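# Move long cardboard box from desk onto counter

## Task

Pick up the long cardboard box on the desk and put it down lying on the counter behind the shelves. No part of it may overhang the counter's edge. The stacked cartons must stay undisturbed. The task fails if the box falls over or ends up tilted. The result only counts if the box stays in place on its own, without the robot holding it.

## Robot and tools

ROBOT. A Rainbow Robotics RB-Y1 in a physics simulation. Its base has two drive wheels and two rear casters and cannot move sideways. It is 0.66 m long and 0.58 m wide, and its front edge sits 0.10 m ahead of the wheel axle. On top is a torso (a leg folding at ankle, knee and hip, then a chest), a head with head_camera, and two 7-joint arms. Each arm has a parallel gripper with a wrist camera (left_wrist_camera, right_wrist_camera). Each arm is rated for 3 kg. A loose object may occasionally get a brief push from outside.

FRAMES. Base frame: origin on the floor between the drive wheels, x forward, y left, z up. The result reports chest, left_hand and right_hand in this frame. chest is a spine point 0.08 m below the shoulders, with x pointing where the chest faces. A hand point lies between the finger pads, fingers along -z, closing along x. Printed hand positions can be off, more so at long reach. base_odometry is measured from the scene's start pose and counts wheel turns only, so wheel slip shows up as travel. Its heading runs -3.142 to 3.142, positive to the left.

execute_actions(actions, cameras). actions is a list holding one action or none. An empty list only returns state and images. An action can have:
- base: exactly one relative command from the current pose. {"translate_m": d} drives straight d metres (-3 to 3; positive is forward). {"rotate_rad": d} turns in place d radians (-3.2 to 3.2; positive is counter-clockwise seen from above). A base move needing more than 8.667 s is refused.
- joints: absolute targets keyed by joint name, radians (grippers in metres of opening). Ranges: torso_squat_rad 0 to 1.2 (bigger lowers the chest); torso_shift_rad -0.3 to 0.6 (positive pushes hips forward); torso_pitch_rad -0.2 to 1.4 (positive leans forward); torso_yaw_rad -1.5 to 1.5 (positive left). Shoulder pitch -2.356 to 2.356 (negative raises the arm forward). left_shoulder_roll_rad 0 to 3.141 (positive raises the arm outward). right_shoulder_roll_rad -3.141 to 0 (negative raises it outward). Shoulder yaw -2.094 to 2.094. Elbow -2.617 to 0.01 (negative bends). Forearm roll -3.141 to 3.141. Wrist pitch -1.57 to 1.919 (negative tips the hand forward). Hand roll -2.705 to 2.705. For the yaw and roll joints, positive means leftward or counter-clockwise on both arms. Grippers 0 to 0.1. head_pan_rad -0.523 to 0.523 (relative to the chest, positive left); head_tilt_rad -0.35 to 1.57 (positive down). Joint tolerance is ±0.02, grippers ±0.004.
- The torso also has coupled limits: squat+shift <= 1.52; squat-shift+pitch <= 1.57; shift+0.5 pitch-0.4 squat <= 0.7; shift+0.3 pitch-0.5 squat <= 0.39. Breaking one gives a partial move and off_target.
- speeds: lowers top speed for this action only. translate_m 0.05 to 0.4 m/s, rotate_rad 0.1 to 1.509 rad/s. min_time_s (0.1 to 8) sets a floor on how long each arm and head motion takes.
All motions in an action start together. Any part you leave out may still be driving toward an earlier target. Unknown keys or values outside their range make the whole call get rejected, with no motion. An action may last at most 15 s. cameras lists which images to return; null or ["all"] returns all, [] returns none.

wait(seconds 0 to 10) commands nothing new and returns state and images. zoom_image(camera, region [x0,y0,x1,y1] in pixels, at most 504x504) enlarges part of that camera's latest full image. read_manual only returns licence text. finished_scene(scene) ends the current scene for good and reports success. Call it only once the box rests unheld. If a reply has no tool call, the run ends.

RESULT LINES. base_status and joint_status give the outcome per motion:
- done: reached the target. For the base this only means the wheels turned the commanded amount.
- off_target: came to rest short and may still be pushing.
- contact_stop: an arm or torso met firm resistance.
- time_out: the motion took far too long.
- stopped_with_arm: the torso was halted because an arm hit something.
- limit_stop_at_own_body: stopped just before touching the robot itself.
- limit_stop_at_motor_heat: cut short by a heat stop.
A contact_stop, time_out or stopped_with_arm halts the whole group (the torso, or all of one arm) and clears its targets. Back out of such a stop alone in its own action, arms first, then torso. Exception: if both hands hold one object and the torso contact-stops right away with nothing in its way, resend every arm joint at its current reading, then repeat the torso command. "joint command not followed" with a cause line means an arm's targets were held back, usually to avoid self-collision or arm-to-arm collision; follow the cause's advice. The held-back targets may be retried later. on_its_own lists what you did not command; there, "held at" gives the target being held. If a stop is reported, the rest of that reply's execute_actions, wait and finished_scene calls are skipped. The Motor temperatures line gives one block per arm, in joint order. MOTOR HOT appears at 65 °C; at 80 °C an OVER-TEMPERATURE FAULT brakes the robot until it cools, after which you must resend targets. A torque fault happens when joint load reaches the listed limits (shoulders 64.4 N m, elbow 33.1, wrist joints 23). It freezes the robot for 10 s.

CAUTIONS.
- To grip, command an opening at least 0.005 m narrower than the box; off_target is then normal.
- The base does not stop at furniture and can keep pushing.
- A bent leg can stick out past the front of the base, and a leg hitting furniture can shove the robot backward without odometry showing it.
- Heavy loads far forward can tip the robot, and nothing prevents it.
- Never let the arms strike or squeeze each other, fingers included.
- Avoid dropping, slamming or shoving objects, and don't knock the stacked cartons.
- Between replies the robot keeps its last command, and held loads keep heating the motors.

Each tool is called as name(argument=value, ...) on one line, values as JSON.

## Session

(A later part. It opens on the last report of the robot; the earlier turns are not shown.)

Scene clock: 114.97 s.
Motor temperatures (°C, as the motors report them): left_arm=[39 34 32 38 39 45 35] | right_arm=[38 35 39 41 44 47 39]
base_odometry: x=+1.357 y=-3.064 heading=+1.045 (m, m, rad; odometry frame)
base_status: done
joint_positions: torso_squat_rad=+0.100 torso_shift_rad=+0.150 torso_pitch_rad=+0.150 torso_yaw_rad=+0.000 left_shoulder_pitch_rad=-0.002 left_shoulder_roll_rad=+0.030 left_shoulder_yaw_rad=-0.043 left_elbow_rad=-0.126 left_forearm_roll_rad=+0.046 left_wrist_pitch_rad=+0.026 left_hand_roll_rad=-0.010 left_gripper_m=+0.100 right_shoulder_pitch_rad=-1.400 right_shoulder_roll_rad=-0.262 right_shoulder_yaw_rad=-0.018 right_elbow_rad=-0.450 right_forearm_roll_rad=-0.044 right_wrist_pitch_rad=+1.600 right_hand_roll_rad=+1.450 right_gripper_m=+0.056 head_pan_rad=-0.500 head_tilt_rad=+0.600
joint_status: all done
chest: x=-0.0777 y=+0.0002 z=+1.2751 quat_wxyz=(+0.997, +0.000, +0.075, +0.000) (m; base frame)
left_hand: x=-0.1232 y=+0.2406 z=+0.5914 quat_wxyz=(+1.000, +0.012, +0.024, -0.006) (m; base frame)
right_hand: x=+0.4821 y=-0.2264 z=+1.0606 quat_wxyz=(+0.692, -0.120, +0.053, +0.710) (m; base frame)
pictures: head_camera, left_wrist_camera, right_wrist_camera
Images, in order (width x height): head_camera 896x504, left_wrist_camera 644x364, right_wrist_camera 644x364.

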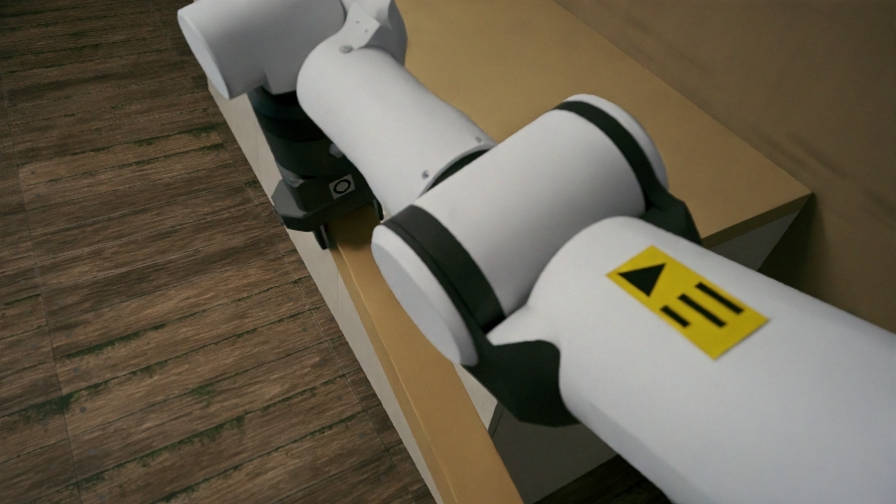

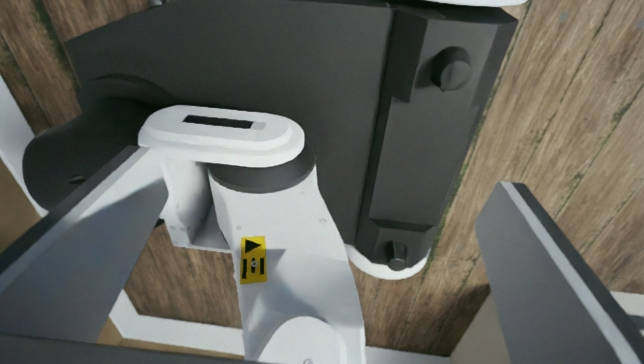

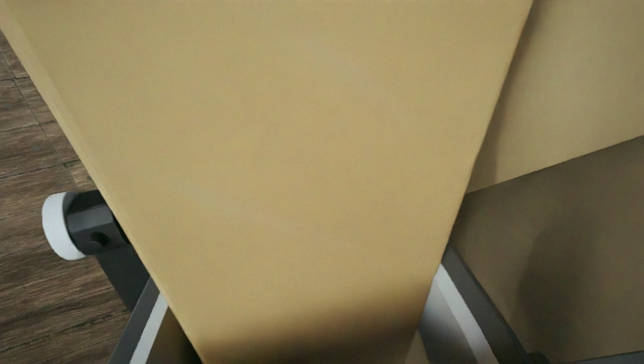

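execute_actions(actions=[{"base":{"translate_m":0.7},"speeds":{"translate_m":0.2},"joints":{"head_tilt_rad":0.7}}], cameras=[])

execute_actions(actions=[{"joints":{"right_shoulder_roll_rad":-0.85,"right_hand_roll_rad":2.0},"min_time_s":2}])

Scene clock: 119.57 s.
Motor temperatures (°C, as the motors report them): left_arm=[39 34 32 38 39 45 35] | right_arm=[38 35 39 41 44 47 39]
base_odometry: x=+1.708 y=-2.458 heading=+1.046 (m, m, rad; odometry frame)
base_status: done
joint_positions: torso_squat_rad=+0.100 torso_shift_rad=+0.150 torso_pitch_rad=+0.150 torso_yaw_rad=+0.000 left_shoulder_pitch_rad=-0.002 left_shoulder_roll_rad=+0.030 left_shoulder_yaw_rad=-0.043 left_elbow_rad=-0.126 left_forearm_roll_rad=+0.046 left_wrist_pitch_rad=+0.026 left_hand_roll_rad=-0.010 left_gripper_m=+0.100 right_shoulder_pitch_rad=-1.400 right_shoulder_roll_rad=-0.262 right_shoulder_yaw_rad=-0.018 right_elbow_rad=-0.450 right_forearm_roll_rad=-0.044 right_wrist_pitch_rad=+1.600 right_hand_roll_rad=+1.450 right_gripper_m=+0.056 head_pan_rad=-0.500 head_tilt_rad=+0.700
joint_status: all done
chest: x=-0.0777 y=+0.0002 z=+1.2751 quat_wxyz=(+0.997, +0.000, +0.075, +0.000) (m; base frame)
left_hand: x=-0.1232 y=+0.2406 z=+0.5914 quat_wxyz=(+1.000, +0.012, +0.024, -0.006) (m; base frame)
right_hand: x=+0.4822 y=-0.2264 z=+1.0607 quat_wxyz=(+0.692, -0.120, +0.053, +0.710) (m; base frame)
pictures: none
No camera images: the call's "cameras" was empty. Leave "cameras" out to get every camera's image.

Scene clock: 121.87 s.
Motor temperatures (°C, as the motors report them): left_arm=[39 34 32 38 39 45 35] | right_arm=[38 35 39 41 44 47 39]
base_odometry: x=+1.708 y=-2.458 heading=+1.046 (m, m, rad; odometry frame)
base_status: not commanded
joint_positions: torso_squat_rad=+0.100 torso_shift_rad=+0.150 torso_pitch_rad=+0.150 torso_yaw_rad=+0.000 left_shoulder_pitch_rad=-0.002 left_shoulder_roll_rad=+0.030 left_shoulder_yaw_rad=-0.043 left_elbow_rad=-0.126 left_forearm_roll_rad=+0.046 left_wrist_pitch_rad=+0.026 left_hand_roll_rad=-0.010 left_gripper_m=+0.100 right_shoulder_pitch_rad=-1.400 right_shoulder_roll_rad=-0.850 right_shoulder_yaw_rad=-0.018 right_elbow_rad=-0.450 right_forearm_roll_rad=-0.044 right_wrist_pitch_rad=+1.600 right_hand_roll_rad=+2.000 right_gripper_m=+0.056 head_pan_rad=-0.500 head_tilt_rad=+0.700
joint_status: all done
chest: x=-0.0777 y=+0.0002 z=+1.2751 quat_wxyz=(+0.997, +0.000, +0.075, +0.000) (m; base frame)
left_hand: x=-0.1232 y=+0.2406 z=+0.5914 quat_wxyz=(+1.000, +0.012, +0.024, -0.006) (m; base frame)
right_hand: x=+0.4369 y=-0.5511 z=+1.1991 quat_wxyz=(+0.677, -0.202, +0.137, +0.695) (m; base frame)
pictures: head_camera, left_wrist_camera, right_wrist_camera
Images, in order (width x height): head_camera 896x504, left_wrist_camera 644x364, right_wrist_camera 644x364.

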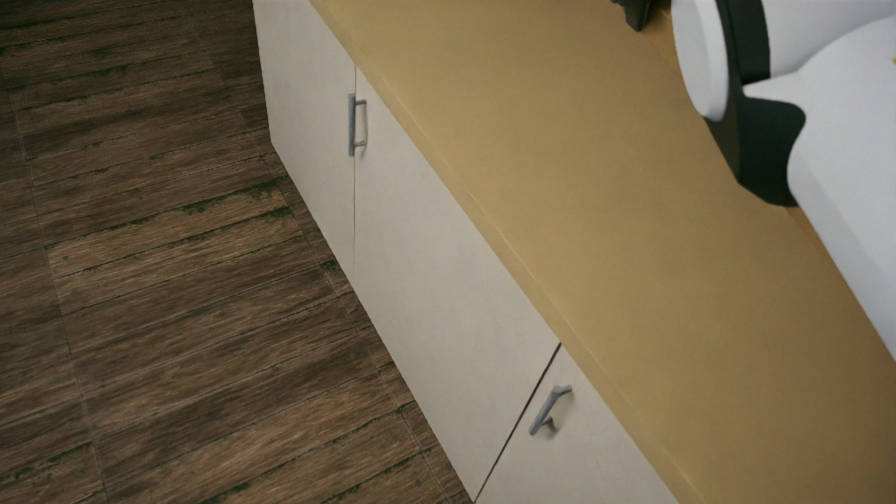

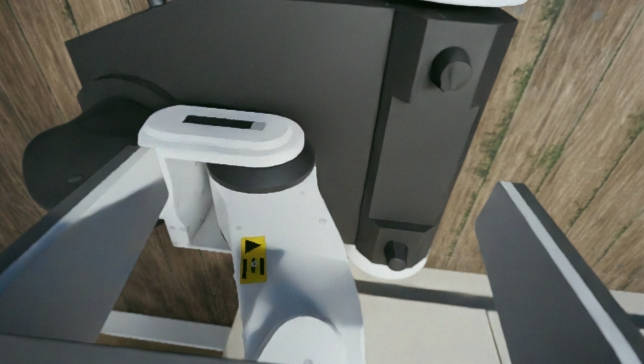

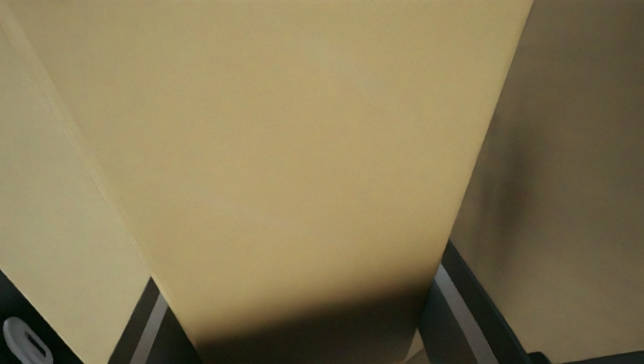

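execute_actions(actions=[{"joints":{"right_forearm_roll_rad":-0.5,"right_shoulder_pitch_rad":-1.3},"min_time_s":1.5}], cameras=["head_camera"])

Scene clock: 123.87 s.
Motor temperatures (°C, as the motors report them): left_arm=[39 34 32 38 39 45 35] | right_arm=[38 35 39 41 44 47 39]
base_odometry: x=+1.708 y=-2.458 heading=+1.046 (m, m, rad; odometry frame)
base_status: not commanded
joint_positions: torso_squat_rad=+0.100 torso_shift_rad=+0.150 torso_pitch_rad=+0.150 torso_yaw_rad=+0.000 left_shoulder_pitch_rad=-0.002 left_shoulder_roll_rad=+0.030 left_shoulder_yaw_rad=-0.043 left_elbow_rad=-0.126 left_forearm_roll_rad=+0.046 left_wrist_pitch_rad=+0.026 left_hand_roll_rad=-0.010 left_gripper_m=+0.100 right_shoulder_pitch_rad=-1.300 right_shoulder_roll_rad=-0.850 right_shoulder_yaw_rad=-0.018 right_elbow_rad=-0.450 right_forearm_roll_rad=-0.500 right_wrist_pitch_rad=+1.600 right_hand_roll_rad=+2.000 right_gripper_m=+0.056 head_pan_rad=-0.500 head_tilt_rad=+0.700
joint_status: all done
chest: x=-0.0777 y=+0.0002 z=+1.2751 quat_wxyz=(+0.997, +0.000, +0.075, +0.000) (m; base frame)
left_hand: x=-0.1232 y=+0.2406 z=+0.5914 quat_wxyz=(+1.000, +0.012, +0.024, -0.006) (m; base frame)
right_hand: x=+0.4490 y=-0.4751 z=+1.1320 quat_wxyz=(+0.678, -0.085, -0.034, +0.729) (m; base frame)
pictures: head_camera
Images, in order (width x height): head_camera 896x504.

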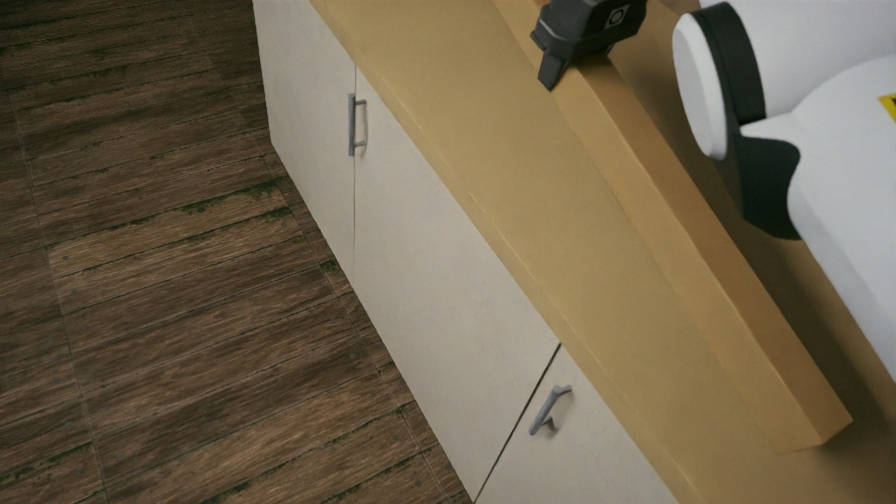

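execute_actions(actions=[{"joints":{"right_forearm_roll_rad":-0.55,"right_shoulder_pitch_rad":-1.15,"right_shoulder_roll_rad":-1.0,"right_wrist_pitch_rad":1.65},"min_time_s":1.5}], cameras=["head_camera","right_wrist_camera"])

Scene clock: 125.80 s.
Motor temperatures (°C, as the motors report them): left_arm=[39 35 32 38 39 45 35] | right_arm=[38 35 39 41 44 47 39]
base_odometry: x=+1.708 y=-2.458 heading=+1.046 (m, m, rad; odometry frame)
base_status: not commanded
joint_positions: torso_squat_rad=+0.100 torso_shift_rad=+0.150 torso_pitch_rad=+0.150 torso_yaw_rad=+0.000 left_shoulder_pitch_rad=-0.002 left_shoulder_roll_rad=+0.030 left_shoulder_yaw_rad=-0.043 left_elbow_rad=-0.126 left_forearm_roll_rad=+0.046 left_wrist_pitch_rad=+0.026 left_hand_roll_rad=-0.010 left_gripper_m=+0.100 right_shoulder_pitch_rad=-1.150 right_shoulder_roll_rad=-1.000 right_shoulder_yaw_rad=-0.018 right_elbow_rad=-0.450 right_forearm_roll_rad=-0.550 right_wrist_pitch_rad=+1.650 right_hand_roll_rad=+2.000 right_gripper_m=+0.056 head_pan_rad=-0.500 head_tilt_rad=+0.700
joint_status: all done
chest: x=-0.0777 y=+0.0002 z=+1.2751 quat_wxyz=(+0.997, +0.000, +0.075, +0.000) (m; base frame)
left_hand: x=-0.1232 y=+0.2406 z=+0.5914 quat_wxyz=(+1.000, +0.012, +0.024, -0.006) (m; base frame)
right_hand: x=+0.3697 y=-0.5611 z=+1.1093 quat_wxyz=(+0.737, -0.049, +0.017, +0.674) (m; base frame)
pictures: head_camera, right_wrist_camera
Images, in order (width x height): head_camera 896x504, right_wrist_camera 644x364.

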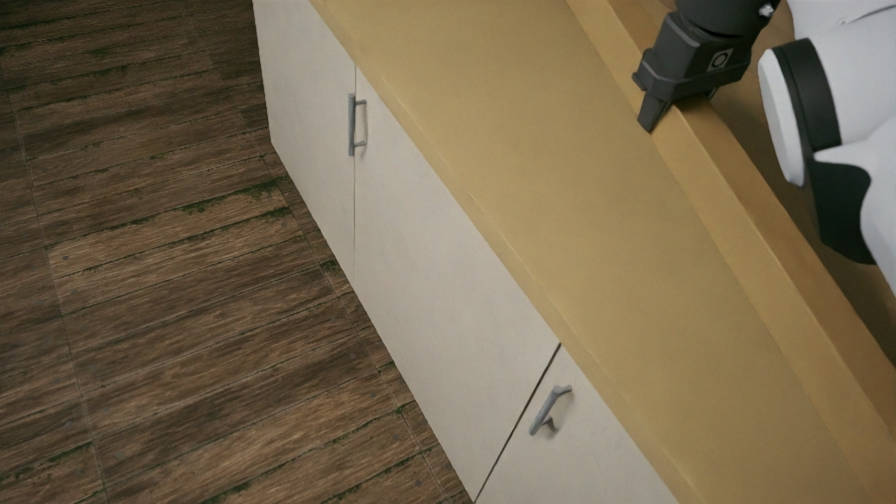

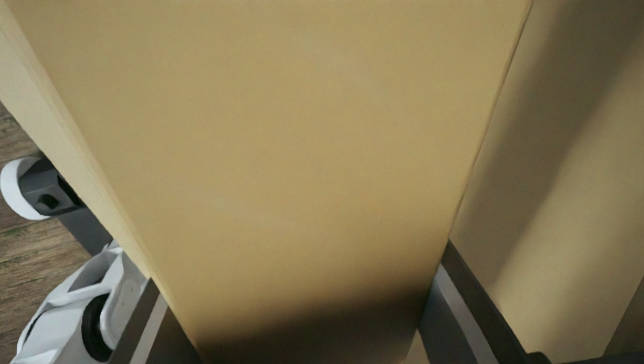

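execute_actions(actions=[{"base":{"translate_m":0.12},"joints":{"right_hand_roll_rad":2.08,"torso_squat_rad":0.5,"head_tilt_rad":0.8}}], cameras=["head_camera","right_wrist_camera"])

Scene clock: 128.07 s.
Motor temperatures (°C, as the motors report them): left_arm=[39 35 32 38 39 45 35] | right_arm=[38 35 39 41 44 47 39]
base_odometry: x=+1.768 y=-2.355 heading=+1.046 (m, m, rad; odometry frame)
base_status: done
joint_positions: torso_squat_rad=+0.500 torso_shift_rad=+0.150 torso_pitch_rad=+0.150 torso_yaw_rad=+0.000 left_shoulder_pitch_rad=-0.002 left_shoulder_roll_rad=+0.030 left_shoulder_yaw_rad=-0.043 left_elbow_rad=-0.126 left_forearm_roll_rad=+0.046 left_wrist_pitch_rad=+0.026 left_hand_roll_rad=-0.010 left_gripper_m=+0.100 right_shoulder_pitch_rad=-1.150 right_shoulder_roll_rad=-1.000 right_shoulder_yaw_rad=-0.018 right_elbow_rad=-0.450 right_forearm_roll_rad=-0.550 right_wrist_pitch_rad=+1.650 right_hand_roll_rad=+2.080 right_gripper_m=+0.056 head_pan_rad=-0.500 head_tilt_rad=+0.800
joint_status: all done
chest: x=-0.0900 y=+0.0001 z=+1.1939 quat_wxyz=(+0.997, +0.000, +0.075, +0.000) (m; base frame)
left_hand: x=-0.1354 y=+0.2406 z=+0.5101 quat_wxyz=(+1.000, +0.012, +0.024, -0.006) (m; base frame)
right_hand: x=+0.3573 y=-0.5613 z=+1.0282 quat_wxyz=(+0.709, -0.049, +0.019, +0.703) (m; base frame)
pictures: head_camera, right_wrist_camera
Images, in order (width x height): head_camera 896x504, right_wrist_camera 644x364.

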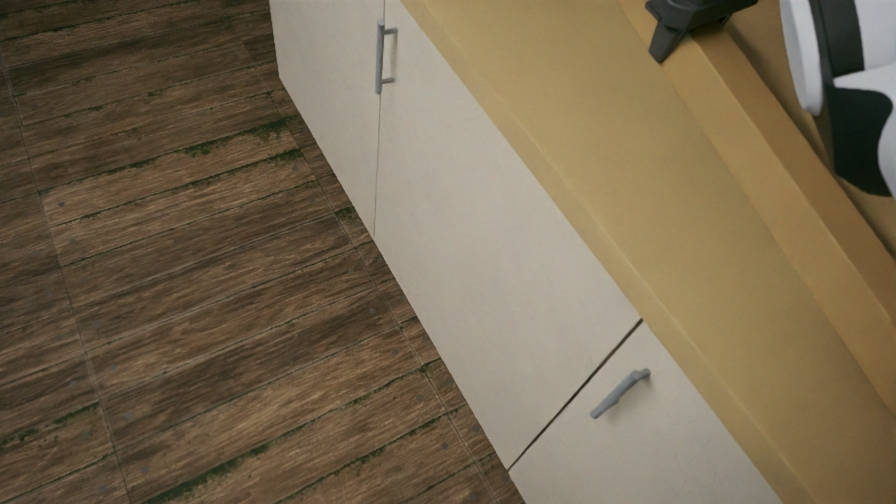

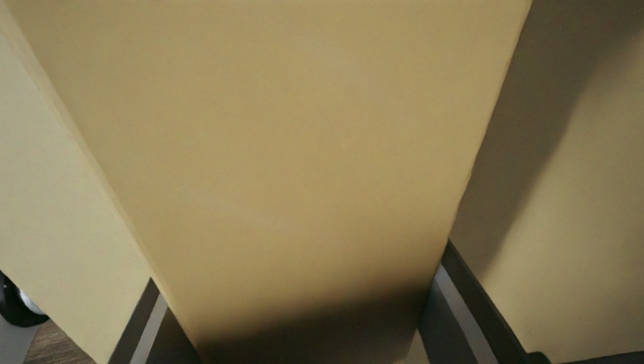

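execute_actions(actions=[{"joints":{"torso_squat_rad":0.66}}], cameras=["head_camera","right_wrist_camera"])

Scene clock: 129.47 s.
Motor temperatures (°C, as the motors report them): left_arm=[39 35 32 38 39 45 35] | right_arm=[38 35 39 41 44 47 39]
base_odometry: x=+1.768 y=-2.355 heading=+1.046 (m, m, rad; odometry frame)
base_status: not commanded
joint_positions: torso_squat_rad=+0.660 torso_shift_rad=+0.150 torso_pitch_rad=+0.150 torso_yaw_rad=+0.000 left_shoulder_pitch_rad=-0.002 left_shoulder_roll_rad=+0.030 left_shoulder_yaw_rad=-0.043 left_elbow_rad=-0.126 left_forearm_roll_rad=+0.046 left_wrist_pitch_rad=+0.026 left_hand_roll_rad=-0.010 left_gripper_m=+0.100 right_shoulder_pitch_rad=-1.150 right_shoulder_roll_rad=-1.000 right_shoulder_yaw_rad=-0.018 right_elbow_rad=-0.450 right_forearm_roll_rad=-0.550 right_wrist_pitch_rad=+1.650 right_hand_roll_rad=+2.080 right_gripper_m=+0.056 head_pan_rad=-0.500 head_tilt_rad=+0.800
joint_status: all done
chest: x=-0.0992 y=+0.0001 z=+1.1332 quat_wxyz=(+0.997, +0.000, +0.075, +0.000) (m; base frame)
left_hand: x=-0.1446 y=+0.2405 z=+0.4495 quat_wxyz=(+1.000, +0.012, +0.024, -0.006) (m; base frame)
right_hand: x=+0.3481 y=-0.5613 z=+0.9675 quat_wxyz=(+0.709, -0.049, +0.019, +0.703) (m; base frame)
pictures: head_camera, right_wrist_camera
Images, in order (width x height): head_camera 896x504, right_wrist_camera 644x364.

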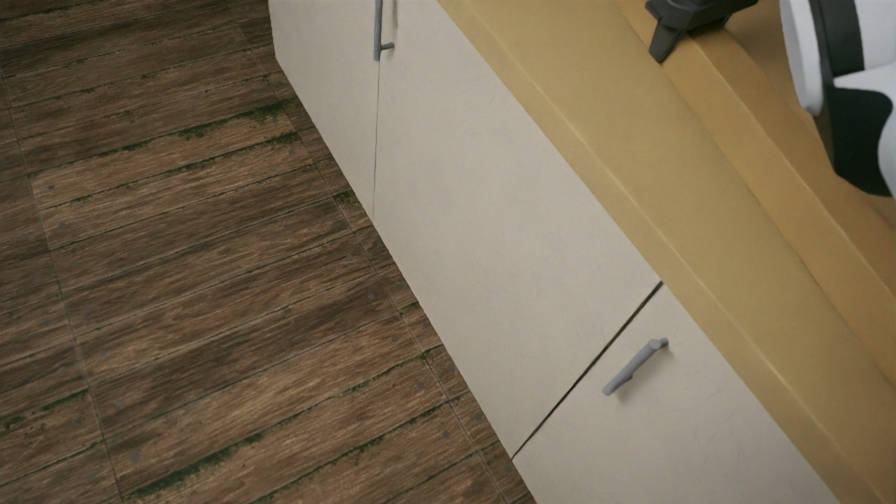

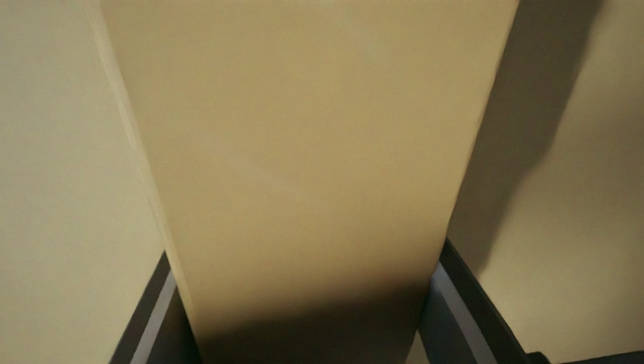

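execute_actions(actions=[{"joints":{"torso_squat_rad":0.7}}], cameras=["right_wrist_camera"])

execute_actions(actions=[{"joints":{"right_gripper_m":0.1}}], cameras=["right_wrist_camera"])

execute_actions(actions=[{"joints":{"torso_squat_rad":0.3}}], cameras=["head_camera","right_wrist_camera"])

Scene clock: 130.37 s.
Motor temperatures (°C, as the motors report them): left_arm=[39 35 32 38 39 45 35] | right_arm=[38 35 39 41 44 47 39]
base_odometry: x=+1.768 y=-2.355 heading=+1.046 (m, m, rad; odometry frame)
base_status: not commanded
joint_positions: torso_squat_rad=+0.700 torso_shift_rad=+0.149 torso_pitch_rad=+0.148 torso_yaw_rad=+0.000 left_shoulder_pitch_rad=-0.002 left_shoulder_roll_rad=+0.030 left_shoulder_yaw_rad=-0.043 left_elbow_rad=-0.126 left_forearm_roll_rad=+0.046 left_wrist_pitch_rad=+0.026 left_hand_roll_rad=-0.010 left_gripper_m=+0.100 right_shoulder_pitch_rad=-1.156 right_shoulder_roll_rad=-1.004 right_shoulder_yaw_rad=-0.018 right_elbow_rad=-0.454 right_forearm_roll_rad=-0.550 right_wrist_pitch_rad=+1.650 right_hand_roll_rad=+2.080 right_gripper_m=+0.055 head_pan_rad=-0.500 head_tilt_rad=+0.800
joint_status: all done
chest: x=-0.1028 y=+0.0009 z=+1.1159 quat_wxyz=(+0.997, -0.001, +0.074, +0.000) (m; base frame)
left_hand: x=-0.1469 y=+0.2402 z=+0.4317 quat_wxyz=(+1.000, +0.011, +0.023, -0.006) (m; base frame)
right_hand: x=+0.3469 y=-0.5617 z=+0.9564 quat_wxyz=(+0.709, -0.054, +0.016, +0.703) (m; base frame)
pictures: right_wrist_camera
Images, in order (width x height): right_wrist_camera 644x364.

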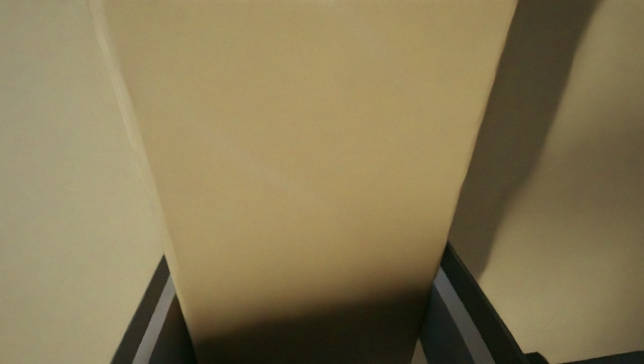

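Scene clock: 131.57 s.
Motor temperatures (°C, as the motors report them): left_arm=[39 35 32 38 39 45 35] | right_arm=[38 35 39 41 44 47 39]
base_odometry: x=+1.768 y=-2.355 heading=+1.046 (m, m, rad; odometry frame)
base_status: not commanded
joint_positions: torso_squat_rad=+0.700 torso_shift_rad=+0.150 torso_pitch_rad=+0.149 torso_yaw_rad=+0.000 left_shoulder_pitch_rad=-0.002 left_shoulder_roll_rad=+0.030 left_shoulder_yaw_rad=-0.043 left_elbow_rad=-0.126 left_forearm_roll_rad=+0.046 left_wrist_pitch_rad=+0.026 left_hand_roll_rad=-0.010 left_gripper_m=+0.100 right_shoulder_pitch_rad=-1.153 right_shoulder_roll_rad=-1.003 right_shoulder_yaw_rad=-0.018 right_elbow_rad=-0.452 right_forearm_roll_rad=-0.550 right_wrist_pitch_rad=+1.650 right_hand_roll_rad=+2.080 right_gripper_m=+0.099 head_pan_rad=-0.500 head_tilt_rad=+0.800
joint_status: all done
chest: x=-0.1024 y=+0.0005 z=+1.1159 quat_wxyz=(+0.997, +0.000, +0.074, +0.000) (m; base frame)
left_hand: x=-0.1470 y=+0.2403 z=+0.4319 quat_wxyz=(+1.000, +0.012, +0.023, -0.006) (m; base frame)
right_hand: x=+0.3460 y=-0.5621 z=+0.9539 quat_wxyz=(+0.709, -0.052, +0.017, +0.703) (m; base frame)
pictures: right_wrist_camera
Images, in order (width x height): right_wrist_camera 644x364.

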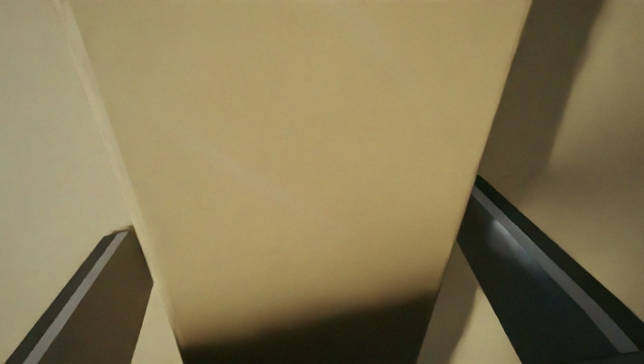

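Scene clock: 133.77 s.
Motor temperatures (°C, as the motors report them): left_arm=[39 35 32 38 39 45 35] | right_arm=[38 35 39 41 44 47 39]
base_odometry: x=+1.768 y=-2.355 heading=+1.046 (m, m, rad; odometry frame)
base_status: not commanded
joint_positions: torso_squat_rad=+0.300 torso_shift_rad=+0.150 torso_pitch_rad=+0.150 torso_yaw_rad=+0.000 left_shoulder_pitch_rad=-0.002 left_shoulder_roll_rad=+0.030 left_shoulder_yaw_rad=-0.043 left_elbow_rad=-0.126 left_forearm_roll_rad=+0.046 left_wrist_pitch_rad=+0.026 left_hand_roll_rad=-0.010 left_gripper_m=+0.100 right_shoulder_pitch_rad=-1.150 right_shoulder_roll_rad=-1.000 right_shoulder_yaw_rad=-0.018 right_elbow_rad=-0.450 right_forearm_roll_rad=-0.550 right_wrist_pitch_rad=+1.650 right_hand_roll_rad=+2.080 right_gripper_m=+0.100 head_pan_rad=-0.500 head_tilt_rad=+0.800
joint_status: all done
chest: x=-0.0818 y=+0.0002 z=+1.2477 quat_wxyz=(+0.997, +0.000, +0.075, +0.000) (m; base frame)
left_hand: x=-0.1273 y=+0.2406 z=+0.5639 quat_wxyz=(+1.000, +0.012, +0.024, -0.006) (m; base frame)
right_hand: x=+0.3655 y=-0.5614 z=+1.0822 quat_wxyz=(+0.709, -0.049, +0.019, +0.703) (m; base frame)
pictures: head_camera, right_wrist_camera
Images, in order (width x height): head_camera 896x504, right_wrist_camera 644x364.

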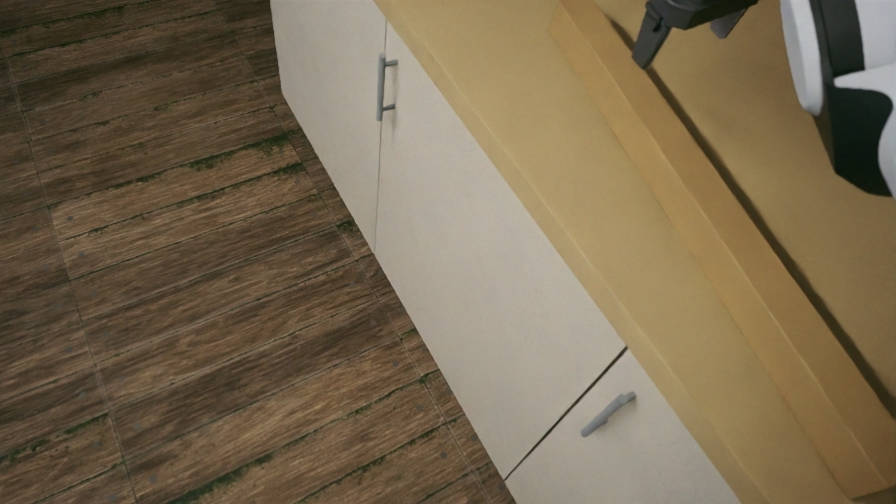

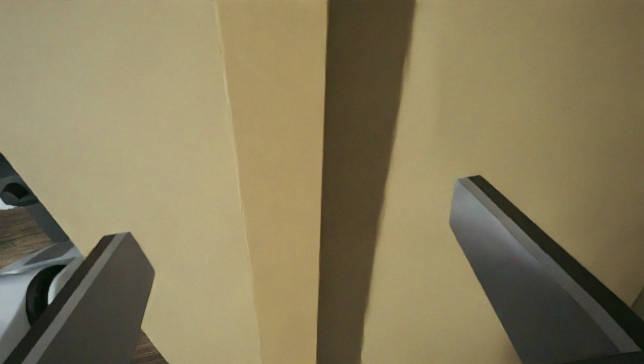

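execute_actions(actions=[{"base":{"translate_m":-0.15},"joints":{"head_tilt_rad":1.05,"right_shoulder_pitch_rad":-1.5}}], cameras=["head_camera"])

Scene clock: 135.77 s.
Motor temperatures (°C, as the motors report them): left_arm=[39 35 32 38 39 45 35] | right_arm=[38 35 39 41 44 47 39]
base_odometry: x=+1.693 y=-2.484 heading=+1.045 (m, m, rad; odometry frame)
base_status: done
joint_positions: torso_squat_rad=+0.300 torso_shift_rad=+0.150 torso_pitch_rad=+0.150 torso_yaw_rad=+0.000 left_shoulder_pitch_rad=-0.002 left_shoulder_roll_rad=+0.030 left_shoulder_yaw_rad=-0.043 left_elbow_rad=-0.126 left_forearm_roll_rad=+0.046 left_wrist_pitch_rad=+0.026 left_hand_roll_rad=-0.010 left_gripper_m=+0.100 right_shoulder_pitch_rad=-1.500 right_shoulder_roll_rad=-1.000 right_shoulder_yaw_rad=-0.018 right_elbow_rad=-0.450 right_forearm_roll_rad=-0.550 right_wrist_pitch_rad=+1.650 right_hand_roll_rad=+2.080 right_gripper_m=+0.100 head_pan_rad=-0.500 head_tilt_rad=+1.050
joint_status: all done
chest: x=-0.0819 y=+0.0002 z=+1.2477 quat_wxyz=(+0.997, +0.000, +0.075, +0.000) (m; base frame)
left_hand: x=-0.1274 y=+0.2406 z=+0.5640 quat_wxyz=(+1.000, +0.012, +0.024, -0.006) (m; base frame)
right_hand: x=+0.4583 y=-0.5007 z=+1.2364 quat_wxyz=(+0.661, -0.158, -0.107, +0.726) (m; base frame)
pictures: head_camera
Images, in order (width x height): head_camera 896x504.

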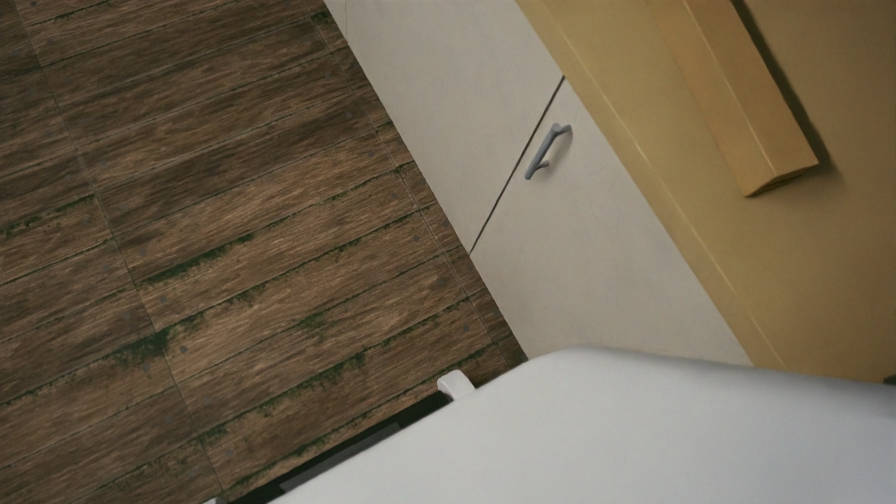

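Fully on the counter.

finished_scene(scene=1)

The scene is finished: the task was done.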